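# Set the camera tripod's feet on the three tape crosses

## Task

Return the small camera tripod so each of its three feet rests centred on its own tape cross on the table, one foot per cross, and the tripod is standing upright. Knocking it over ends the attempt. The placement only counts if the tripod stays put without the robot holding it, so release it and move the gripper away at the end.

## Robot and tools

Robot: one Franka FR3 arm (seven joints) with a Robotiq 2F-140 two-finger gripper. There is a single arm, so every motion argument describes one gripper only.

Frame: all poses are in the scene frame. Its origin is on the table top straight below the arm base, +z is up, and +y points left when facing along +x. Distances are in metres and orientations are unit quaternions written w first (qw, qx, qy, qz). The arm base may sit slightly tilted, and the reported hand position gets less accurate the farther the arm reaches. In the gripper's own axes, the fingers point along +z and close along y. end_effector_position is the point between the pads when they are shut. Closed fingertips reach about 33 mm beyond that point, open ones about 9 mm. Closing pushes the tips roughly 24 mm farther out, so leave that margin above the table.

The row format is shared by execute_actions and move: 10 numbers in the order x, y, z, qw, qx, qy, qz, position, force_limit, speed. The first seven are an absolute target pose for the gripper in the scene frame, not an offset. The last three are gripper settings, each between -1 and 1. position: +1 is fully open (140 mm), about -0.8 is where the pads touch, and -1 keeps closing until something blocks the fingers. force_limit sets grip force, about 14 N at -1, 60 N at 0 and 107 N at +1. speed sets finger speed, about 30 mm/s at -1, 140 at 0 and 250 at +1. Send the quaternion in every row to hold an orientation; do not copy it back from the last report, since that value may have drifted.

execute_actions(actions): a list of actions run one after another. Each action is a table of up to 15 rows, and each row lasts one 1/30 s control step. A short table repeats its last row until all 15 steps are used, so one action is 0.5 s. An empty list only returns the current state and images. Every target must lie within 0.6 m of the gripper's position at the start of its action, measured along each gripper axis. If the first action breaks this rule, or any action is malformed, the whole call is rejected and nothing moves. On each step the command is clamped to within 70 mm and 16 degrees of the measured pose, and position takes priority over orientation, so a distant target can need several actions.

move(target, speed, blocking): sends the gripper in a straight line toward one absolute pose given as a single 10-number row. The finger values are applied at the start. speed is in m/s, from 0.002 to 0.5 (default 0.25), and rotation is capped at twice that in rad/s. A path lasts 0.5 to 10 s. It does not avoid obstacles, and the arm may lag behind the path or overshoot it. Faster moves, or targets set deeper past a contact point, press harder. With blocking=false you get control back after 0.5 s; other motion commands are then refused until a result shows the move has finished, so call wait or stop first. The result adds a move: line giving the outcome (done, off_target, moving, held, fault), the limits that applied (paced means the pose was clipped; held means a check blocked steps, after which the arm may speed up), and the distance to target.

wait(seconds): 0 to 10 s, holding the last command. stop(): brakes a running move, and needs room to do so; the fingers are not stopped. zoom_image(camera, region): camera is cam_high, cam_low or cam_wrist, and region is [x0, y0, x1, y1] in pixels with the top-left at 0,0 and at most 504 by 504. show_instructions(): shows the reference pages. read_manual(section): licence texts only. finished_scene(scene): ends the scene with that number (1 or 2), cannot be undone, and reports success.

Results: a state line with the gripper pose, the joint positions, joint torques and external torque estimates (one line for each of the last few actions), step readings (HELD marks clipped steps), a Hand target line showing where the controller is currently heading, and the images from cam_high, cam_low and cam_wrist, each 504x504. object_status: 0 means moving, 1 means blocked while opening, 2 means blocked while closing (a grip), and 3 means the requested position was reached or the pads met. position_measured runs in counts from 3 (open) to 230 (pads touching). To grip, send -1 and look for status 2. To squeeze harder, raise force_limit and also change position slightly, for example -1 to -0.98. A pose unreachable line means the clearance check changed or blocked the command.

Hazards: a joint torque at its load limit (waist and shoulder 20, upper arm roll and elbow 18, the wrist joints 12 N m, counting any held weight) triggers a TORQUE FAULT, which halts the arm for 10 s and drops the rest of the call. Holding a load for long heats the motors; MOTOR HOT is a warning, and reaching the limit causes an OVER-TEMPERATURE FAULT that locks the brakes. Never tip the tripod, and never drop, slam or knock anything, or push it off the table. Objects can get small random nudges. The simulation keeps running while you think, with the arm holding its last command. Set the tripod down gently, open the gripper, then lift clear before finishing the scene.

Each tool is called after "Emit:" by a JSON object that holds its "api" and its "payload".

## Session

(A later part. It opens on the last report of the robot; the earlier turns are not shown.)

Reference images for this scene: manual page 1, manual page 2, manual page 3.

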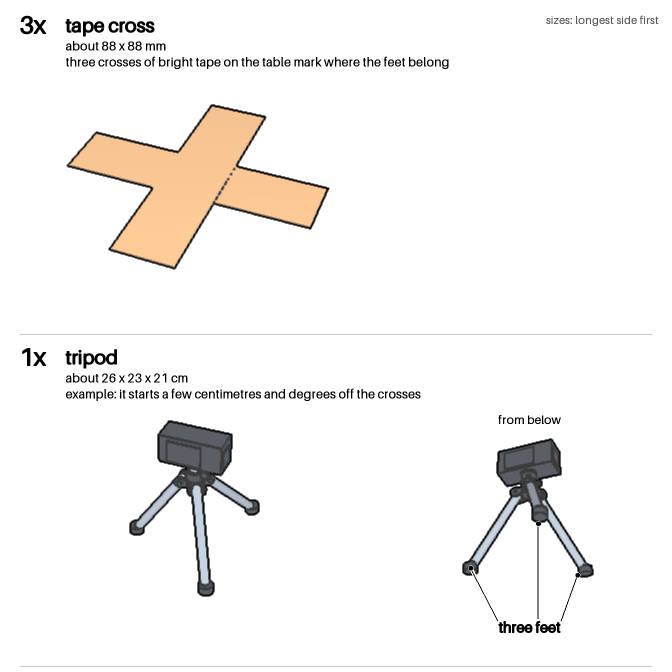

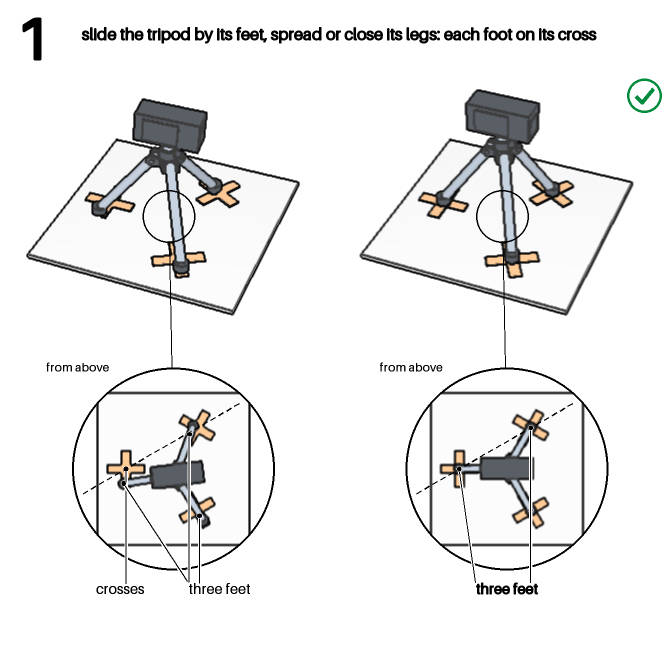

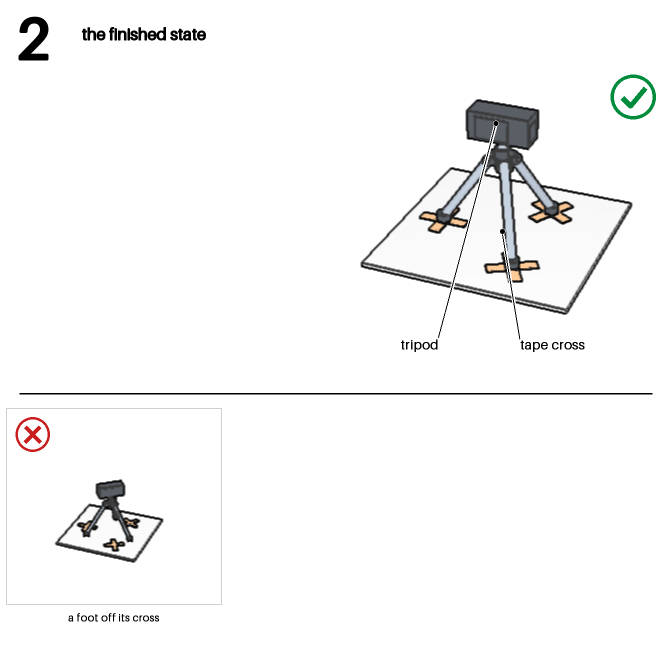

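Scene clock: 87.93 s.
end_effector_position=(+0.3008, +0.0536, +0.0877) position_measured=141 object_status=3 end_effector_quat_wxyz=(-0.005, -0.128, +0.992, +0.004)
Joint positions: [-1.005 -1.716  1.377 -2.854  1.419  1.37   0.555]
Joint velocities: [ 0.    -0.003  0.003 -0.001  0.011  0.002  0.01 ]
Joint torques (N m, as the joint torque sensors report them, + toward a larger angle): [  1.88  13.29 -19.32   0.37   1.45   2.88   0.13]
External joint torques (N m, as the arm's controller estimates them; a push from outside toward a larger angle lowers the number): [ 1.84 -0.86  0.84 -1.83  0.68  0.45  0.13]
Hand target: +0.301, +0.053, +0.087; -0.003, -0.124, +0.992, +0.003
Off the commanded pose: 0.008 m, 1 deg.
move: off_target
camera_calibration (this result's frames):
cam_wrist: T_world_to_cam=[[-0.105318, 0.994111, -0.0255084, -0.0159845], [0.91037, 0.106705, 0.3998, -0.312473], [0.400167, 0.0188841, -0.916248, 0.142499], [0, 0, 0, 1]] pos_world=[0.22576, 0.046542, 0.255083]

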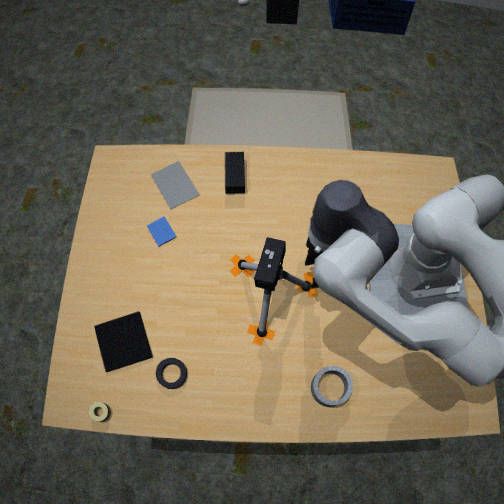

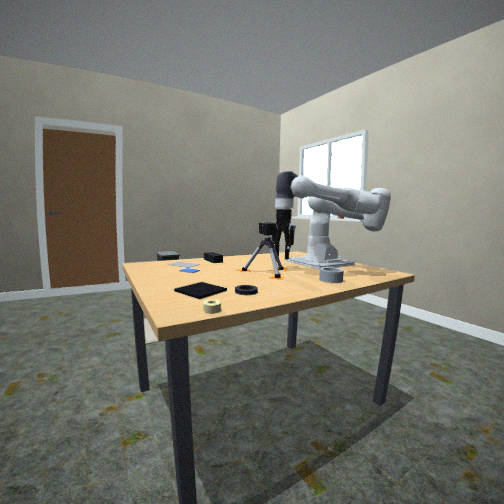

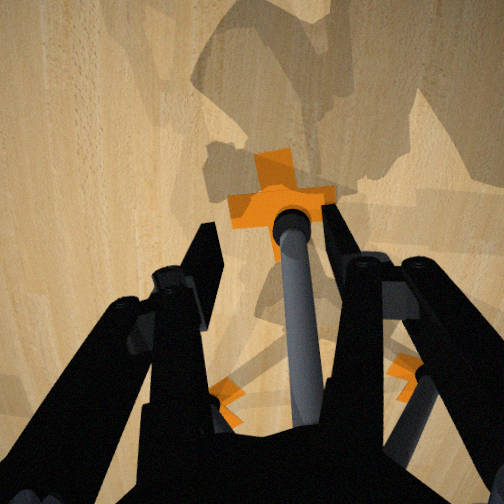

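Emit:
{"api": "move", "payload": {"target": [0.306,0.066,0.075,0,0.1219,-0.9925,0,-0.1,-0.9,0], "speed": 0.03}}

Emit:
{"api": "move", "payload": {"target": [0.316,0.068,0.041,0,0.1219,-0.9925,0,-0.2,-0.9,0], "speed": 0.03}}

Emit:
{"api": "zoom_image", "payload": {"camera": "cam_low", "region": [235, 205, 315, 285]}}

Scene clock: 95.50 s.
end_effector_position=(+0.3039, +0.0655, +0.0750) position_measured=141 object_status=3 end_effector_quat_wxyz=(-0.002, -0.126, +0.992, +0.001)
Joint positions: [-0.967 -1.724  1.428 -2.851  1.472  1.382  0.601]
Joint velocities: [ 0.001 -0.004  0.003  0.     0.009  0.003  0.03 ]
Joint torques (N m, as the joint torque sensors report them, + toward a larger angle): [  1.59  13.25 -19.65   1.93   1.38   2.95   0.11]
External joint torques (N m, as the arm's controller estimates them; a push from outside toward a larger angle lowers the number): [ 1.53 -0.8   0.77  0.89  0.61  0.5   0.11]
Hand target: +0.305, +0.066, +0.075; -0.001, -0.122, +0.993, +0.000
Off the commanded pose: 0.002 m, 1 deg.
move: done
camera_calibration (this result's frames):
cam_wrist: T_world_to_cam=[[-0.102734, 0.994265, -0.0297079, -0.0282362], [0.908679, 0.105956, 0.403827, -0.311261], [0.404659, 0.0144916, -0.914353, 0.128149], [0, 0, 0, 1]] pos_world=[0.228079, 0.0591973, 0.24203]

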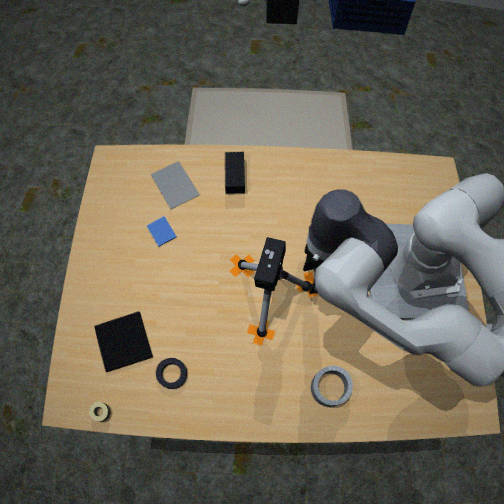

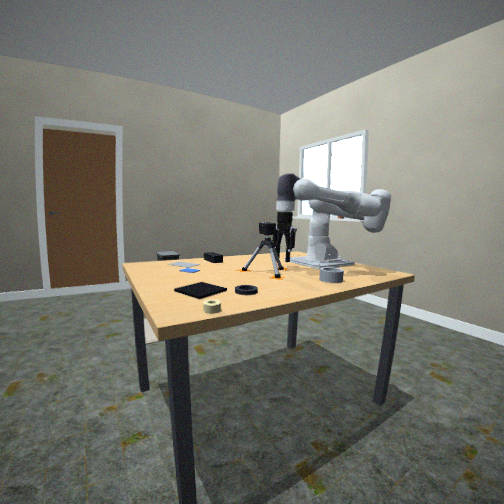

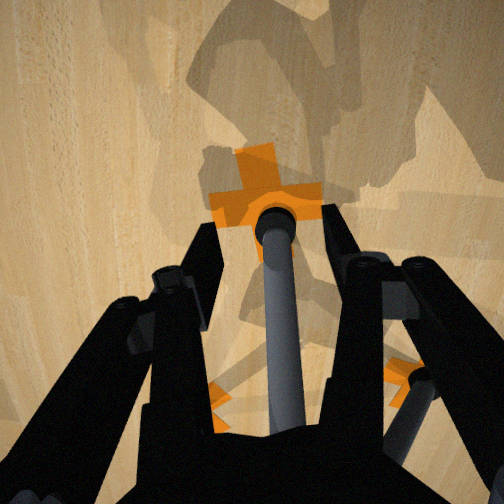

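Scene clock: 97.00 s.
end_effector_position=(+0.3142, +0.0690, +0.0411) position_measured=154 object_status=3 end_effector_quat_wxyz=(-0.002, -0.125, +0.992, +0.001)
Joint positions: [-0.97  -1.724  1.554 -2.833  1.596  1.42   0.621]
Joint velocities: [0.    0.001 0.003 0.001 0.012 0.006 0.008]
Joint torques (N m, as the joint torque sensors report them, + toward a larger angle): [ -0.67  13.37 -20.27  -0.64   1.38   2.93   0.09]
External joint torques (N m, as the arm's controller estimates them; a push from outside toward a larger angle lowers the number): [-0.76 -0.55  0.71  0.92  0.6   0.48  0.09]
Hand target: +0.316, +0.069, +0.041; -0.000, -0.122, +0.993, +0.000
Off the commanded pose: 0.002 m, 0 deg.
move: done
camera_calibration (this result's frames):
cam_wrist: T_world_to_cam=[[-0.0993038, 0.9946, -0.030167, -0.0327981], [0.908466, 0.10299, 0.405071, -0.307064], [0.40599, 0.0128194, -0.913788, 0.0926645], [0, 0, 0, 1]] pos_world=[0.23808, 0.0630577, 0.208069]

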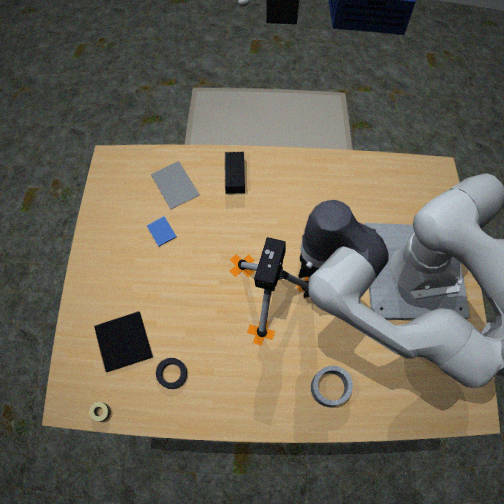

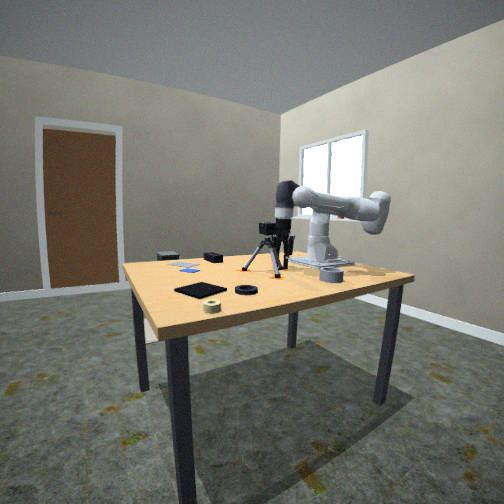

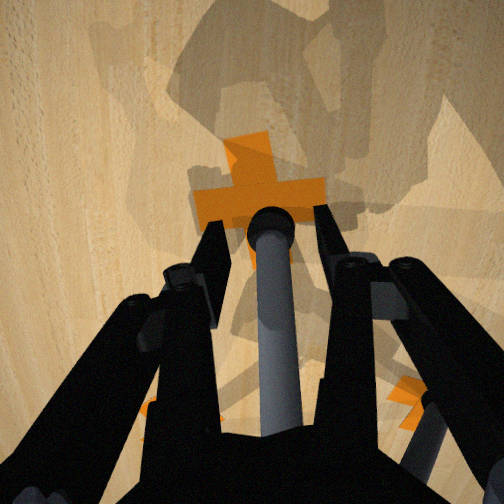

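Region (235, 205, 315, 285) of cam_low's 504x504 image, scaled by 6.300, with more detail than that image has.

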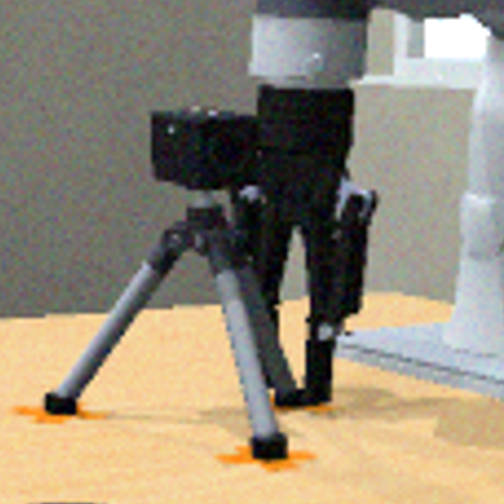

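Emit:
{"api": "move", "payload": {"target": [0.315,0.069,0.040,0,0.1219,-0.9925,0,-1,-0.9,-0.7], "speed": 0.01}}

Emit:
{"api": "move", "payload": {"target": [0.314,0.069,0.046,0,0.1219,-0.9925,0,-1,-0.9,-0.7], "speed": 0.015}}

Emit:
{"api": "move", "payload": {"target": [0.299,0.061,0.046,0,0.1219,-0.9925,0,-1,-0.9,-0.7], "speed": 0.012}}

Emit:
{"api": "zoom_image", "payload": {"camera": "cam_high", "region": [205, 215, 345, 355]}}

Scene clock: 100.93 s.
end_effector_position=(+0.3146, +0.0694, +0.0406) position_measured=194 object_status=2 end_effector_quat_wxyz=(-0.001, -0.124, +0.992, +0.001)
Joint positions: [-0.968 -1.724  1.556 -2.833  1.598  1.422  0.624]
Joint velocities: [ 0.    -0.001  0.001 -0.002 -0.     0.001  0.001]
Joint torques (N m, as the joint torque sensors report them, + toward a larger angle): [  1.63  13.73 -19.    -2.65   1.89   3.     0.08]
External joint torques (N m, as the arm's controller estimates them; a push from outside toward a larger angle lowers the number): [ 1.67 -0.14  1.93 -0.94  1.13  0.53  0.08]
Hand target: +0.315, +0.069, +0.040; -0.000, -0.122, +0.993, +0.000
Off the commanded pose: 0.001 m, 0 deg.
move: done
camera_calibration (this result's frames):
cam_wrist: T_world_to_cam=[[-0.0975972, 0.994737, -0.0311927, -0.0336116], [0.908071, 0.101833, 0.406247, -0.307133], [0.407286, 0.0113233, -0.913231, 0.0917493], [0, 0, 0, 1]] pos_world=[0.23825, 0.0636721, 0.207512]

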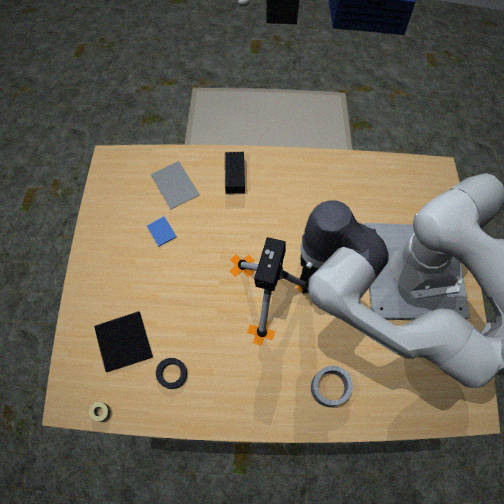

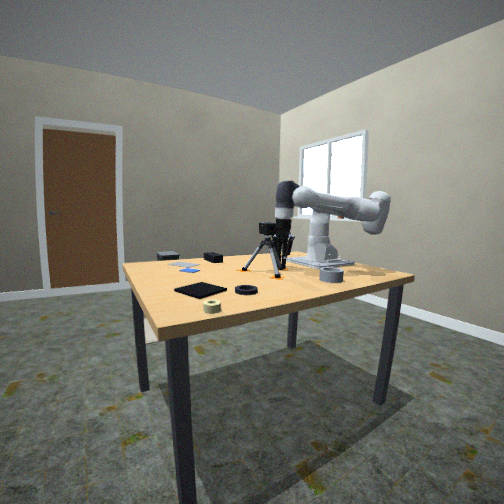

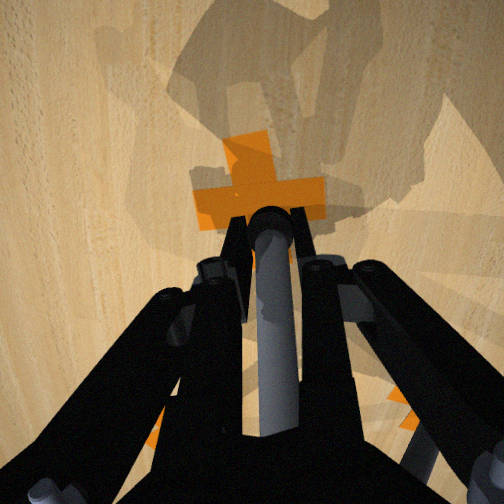

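Scene clock: 101.63 s.
end_effector_position=(+0.3148, +0.0693, +0.0452) position_measured=194 object_status=2 end_effector_quat_wxyz=(-0.000, -0.124, +0.992, +0.000)
Joint positions: [-0.968 -1.724  1.54  -2.833  1.584  1.42   0.624]
Joint velocities: [-0.     0.    -0.004 -0.    -0.004 -0.     0.001]
Joint torques (N m, as the joint torque sensors report them, + toward a larger angle): [  1.57  13.82 -22.15  -3.13  -0.03   2.43   0.02]
External joint torques (N m, as the arm's controller estimates them; a push from outside toward a larger angle lowers the number): [ 1.55 -0.1  -1.24 -1.82 -0.8  -0.03  0.02]
Hand target: +0.314, +0.069, +0.046; +0.000, -0.122, +0.993, -0.000
Off the commanded pose: 0.001 m, 0 deg.
move: done
camera_calibration (this result's frames):
cam_wrist: T_world_to_cam=[[-0.0970518, 0.994758, -0.0322036, -0.0335423], [0.907125, 0.101723, 0.408382, -0.308928], [0.409518, 0.0104215, -0.912243, 0.0951357], [0, 0, 0, 1]] pos_world=[0.238021, 0.0638, 0.211868]

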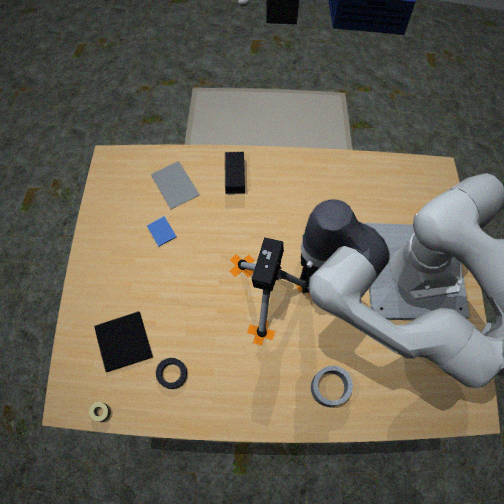

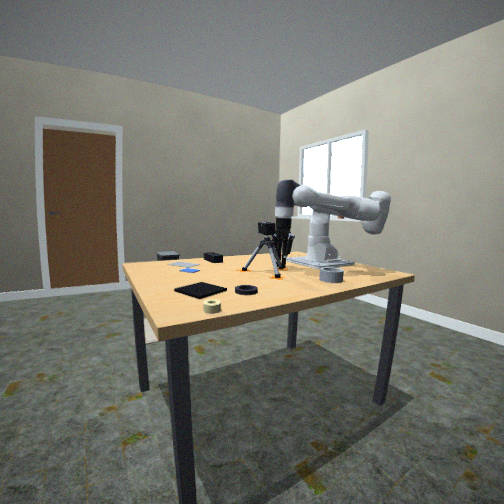

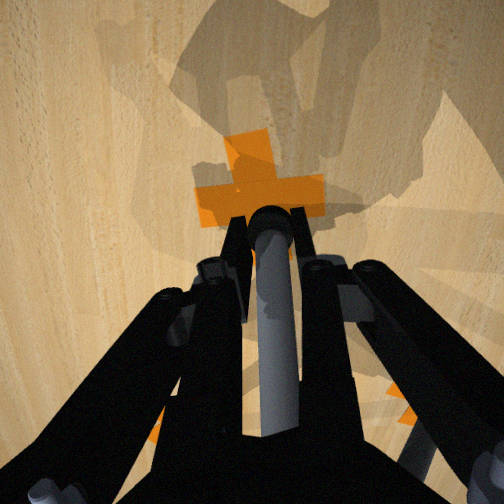

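Scene clock: 103.33 s.
end_effector_position=(+0.3001, +0.0638, +0.0455) position_measured=194 object_status=2 end_effector_quat_wxyz=(+0.000, -0.122, +0.992, +0.003)
Joint positions: [-0.926 -1.724  1.541 -2.882  1.581  1.416  0.621]
Joint velocities: [ 0.001  0.    -0.    -0.004  0.    -0.    -0.003]
Joint torques (N m, as the joint torque sensors report them, + toward a larger angle): [  0.94  12.31 -19.44  -3.5   -0.12   2.75  -0.17]
External joint torques (N m, as the arm's controller estimates them; a push from outside toward a larger angle lowers the number): [ 0.98 -0.94  0.5  -2.25 -0.91  0.29 -0.17]
Hand target: +0.299, +0.061, +0.045; -0.000, -0.122, +0.993, +0.000
Off the commanded pose: 0.003 m, 0 deg.
move: done
camera_calibration (this result's frames):
cam_wrist: T_world_to_cam=[[-0.094669, 0.995136, -0.0272593, -0.0304499], [0.907271, 0.0975162, 0.409084, -0.295028], [0.409752, 0.013996, -0.912089, 0.101159], [0, 0, 0, 1]] pos_world=[0.223337, 0.057656, 0.212127]

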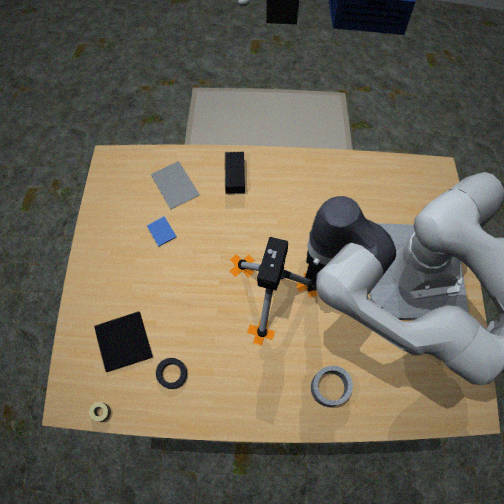

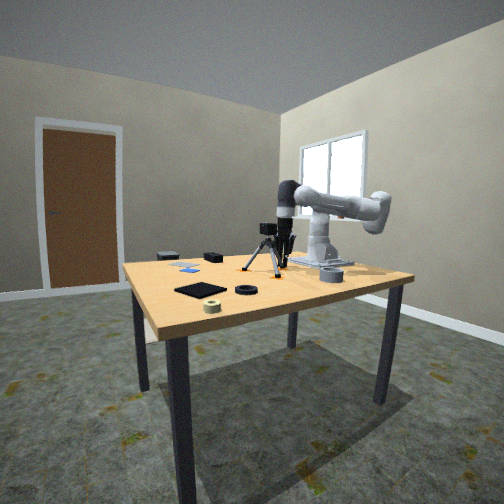

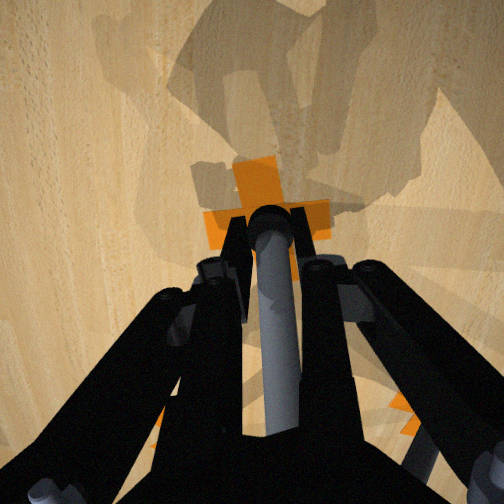

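Region (205, 215, 345, 355) of cam_high's 504x504 image, scaled by 3.600, with more detail than that image has.

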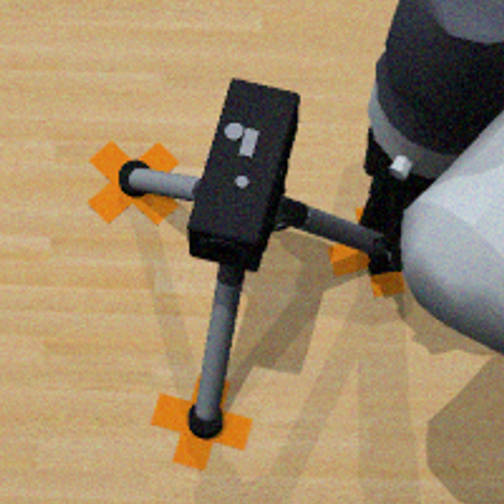

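Emit:
{"api": "move", "payload": {"target": [0.302,0.062,0.0405,0,0.1219,-0.9925,0,-1,-0.9,-0.7], "speed": 0.01}}

Emit:
{"api": "move", "payload": {"target": [0.302,0.062,0.041,0,0.1219,-0.9925,0,-0.1,-0.9,-0.3]}}

Emit:
{"api": "move", "payload": {"target": [0.29,0.05,0.32,0,0.1219,-0.9925,0,-0.1,-0.9,-0.3], "speed": 0.2}}

Emit:
{"api": "zoom_image", "payload": {"camera": "cam_high", "region": [220, 240, 335, 355]}}

Scene clock: 109.27 s.
end_effector_position=(+0.2993, +0.0635, +0.0401) position_measured=194 object_status=2 end_effector_quat_wxyz=(-0.003, -0.123, +0.992, +0.003)
Joint positions: [-0.928 -1.724  1.56  -2.879  1.595  1.416  0.62 ]
Joint velocities: [-0.     0.     0.002 -0.002  0.003 -0.001  0.002]
Joint torques (N m, as the joint torque sensors report them, + toward a larger angle): [ -1.18  11.52 -19.29  -0.7    1.75   3.33  -0.05]
External joint torques (N m, as the arm's controller estimates them; a push from outside toward a larger angle lowers the number): [-1.16 -1.74  0.68  0.96  0.97  0.88 -0.05]
Hand target: +0.302, +0.062, +0.040; -0.000, -0.122, +0.993, +0.000
Off the commanded pose: 0.003 m, 0 deg.
move: done
camera_calibration (this result's frames):
cam_wrist: T_world_to_cam=[[-0.0957745, 0.99502, -0.0276278, -0.0300237], [0.909864, 0.0987671, 0.40298, -0.292632], [0.403701, 0.0134577, -0.914792, 0.0985761], [0, 0, 0, 1]] pos_world=[0.223584, 0.05745, 0.207272]

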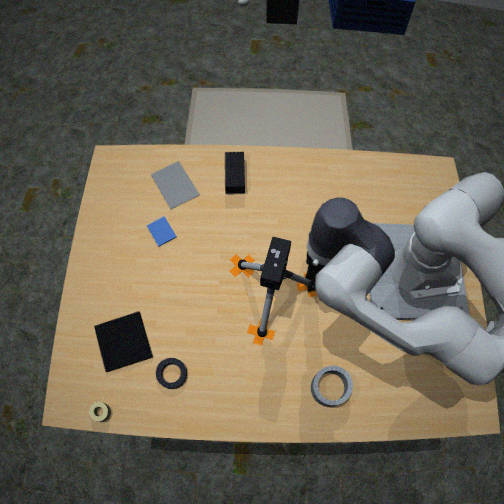

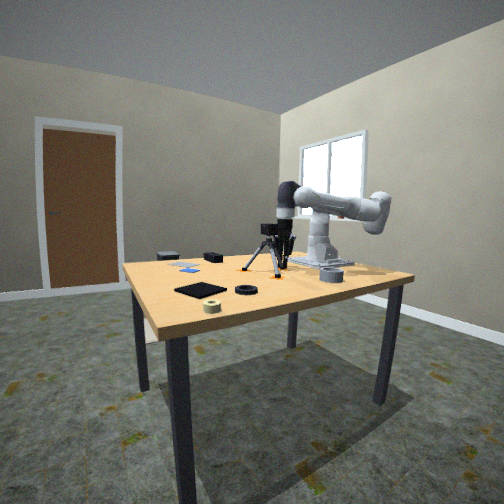

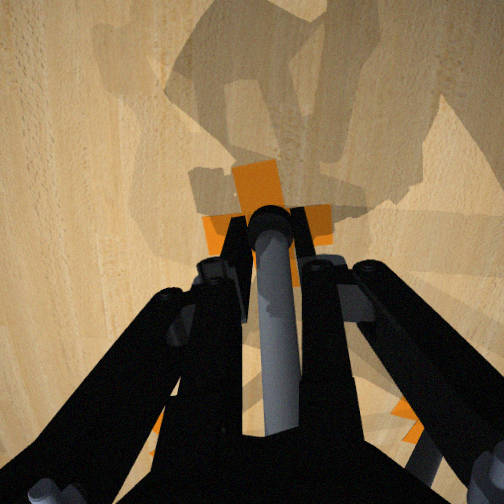

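Scene clock: 109.97 s.
end_effector_position=(+0.3002, +0.0622, +0.0405) position_measured=141 object_status=3 end_effector_quat_wxyz=(-0.002, -0.122, +0.993, +0.001)
Joint positions: [-0.929 -1.726  1.56  -2.879  1.595  1.418  0.62 ]
Joint velocities: [ 0.001 -0.    -0.001  0.    -0.     0.001 -0.   ]
Joint torques (N m, as the joint torque sensors report them, + toward a larger angle): [ -0.43  12.47 -20.18  -0.98   1.27   2.88  -0.05]
External joint torques (N m, as the arm's controller estimates them; a push from outside toward a larger angle lowers the number): [-0.53 -0.82 -0.17  0.59  0.49  0.43 -0.06]
Hand target: +0.302, +0.062, +0.041; +0.000, -0.122, +0.993, -0.000
Off the commanded pose: 0.002 m, 0 deg.
move: done
camera_calibration (this result's frames):
cam_wrist: T_world_to_cam=[[-0.0943621, 0.995064, -0.0307091, -0.0289398], [0.908975, 0.0986971, 0.404997, -0.293287], [0.406029, 0.0103026, -0.913802, 0.098043], [0, 0, 0, 1]] pos_world=[0.224052, 0.0567334, 0.207484]

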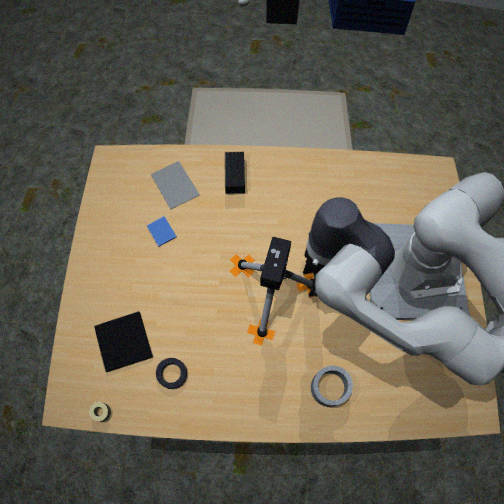

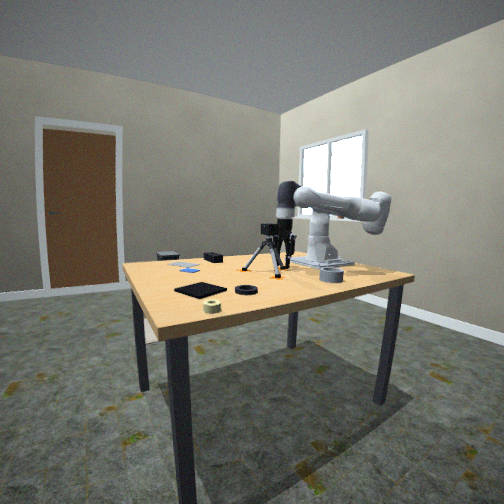

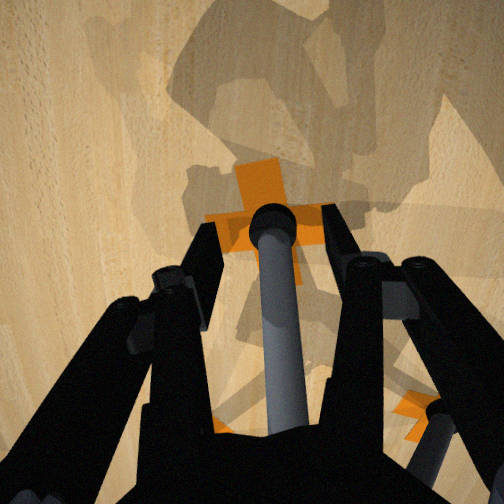

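Scene clock: 111.93 s.
end_effector_position=(+0.2903, +0.0407, +0.3222) position_measured=141 object_status=3 end_effector_quat_wxyz=(+0.006, -0.117, +0.993, -0.003)
Joint positions: [-1.209 -1.487  0.719 -2.502  0.79   1.197  0.526]
Joint velocities: [-0.     0.002 -0.    -0.001 -0.011 -0.004 -0.   ]
Joint torques (N m, as the joint torque sensors report them, + toward a larger angle): [  1.48  19.28 -19.81  14.02   0.03   2.28  -0.25]
External joint torques (N m, as the arm's controller estimates them; a push from outside toward a larger angle lowers the number): [ 1.39  2.   -1.55  0.8  -0.71 -0.23 -0.25]
Hand target: +0.289, +0.041, +0.323; +0.005, -0.119, +0.993, -0.003
Off the commanded pose: 0.010 m, 1 deg.
move: off_target
camera_calibration (this result's frames):
cam_wrist: T_world_to_cam=[[-0.0831307, 0.995774, -0.0390363, -0.000443324], [0.903455, 0.0918387, 0.418731, -0.39882], [0.420546, -0.000458162, -0.907271, 0.353807], [0, 0, 0, 1]] pos_world=[0.211487, 0.0372307, 0.48798]

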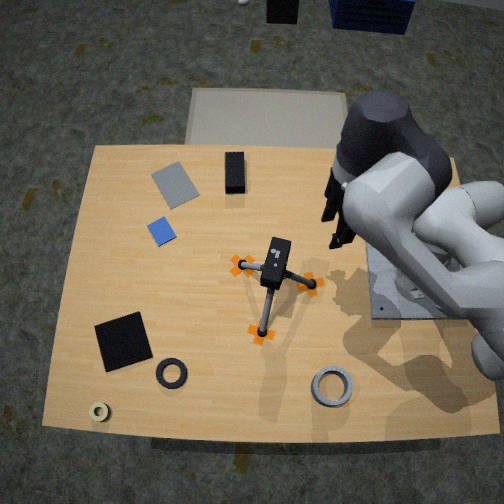

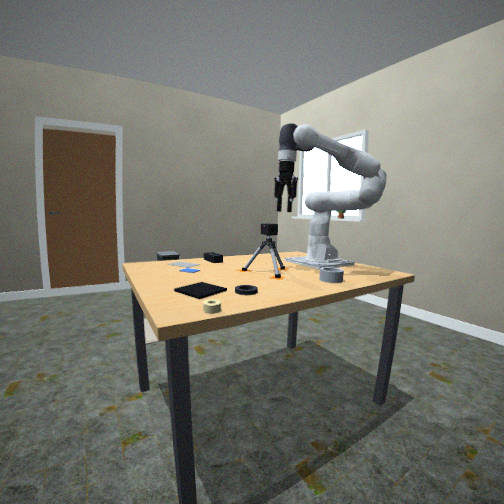

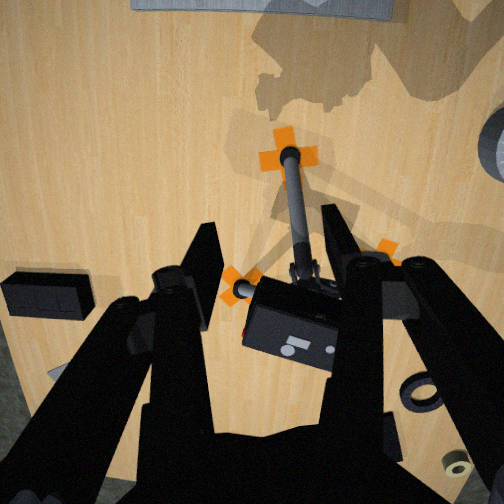

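Region (220, 240, 335, 355) of cam_high's 504x504 image, scaled by 4.383, with more detail than that image has.

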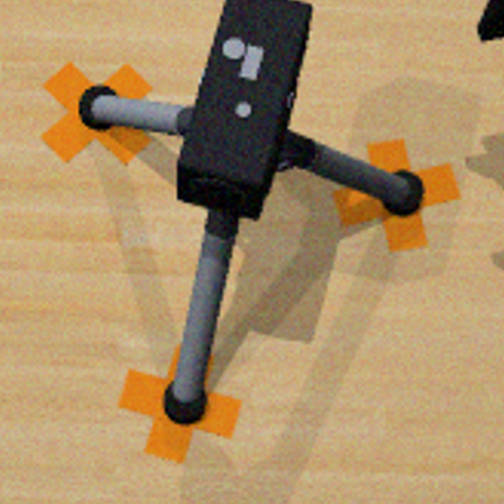

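Emit:
{"api": "finished_scene", "payload": {"scene": 2}}

The scene is finished: the task was done.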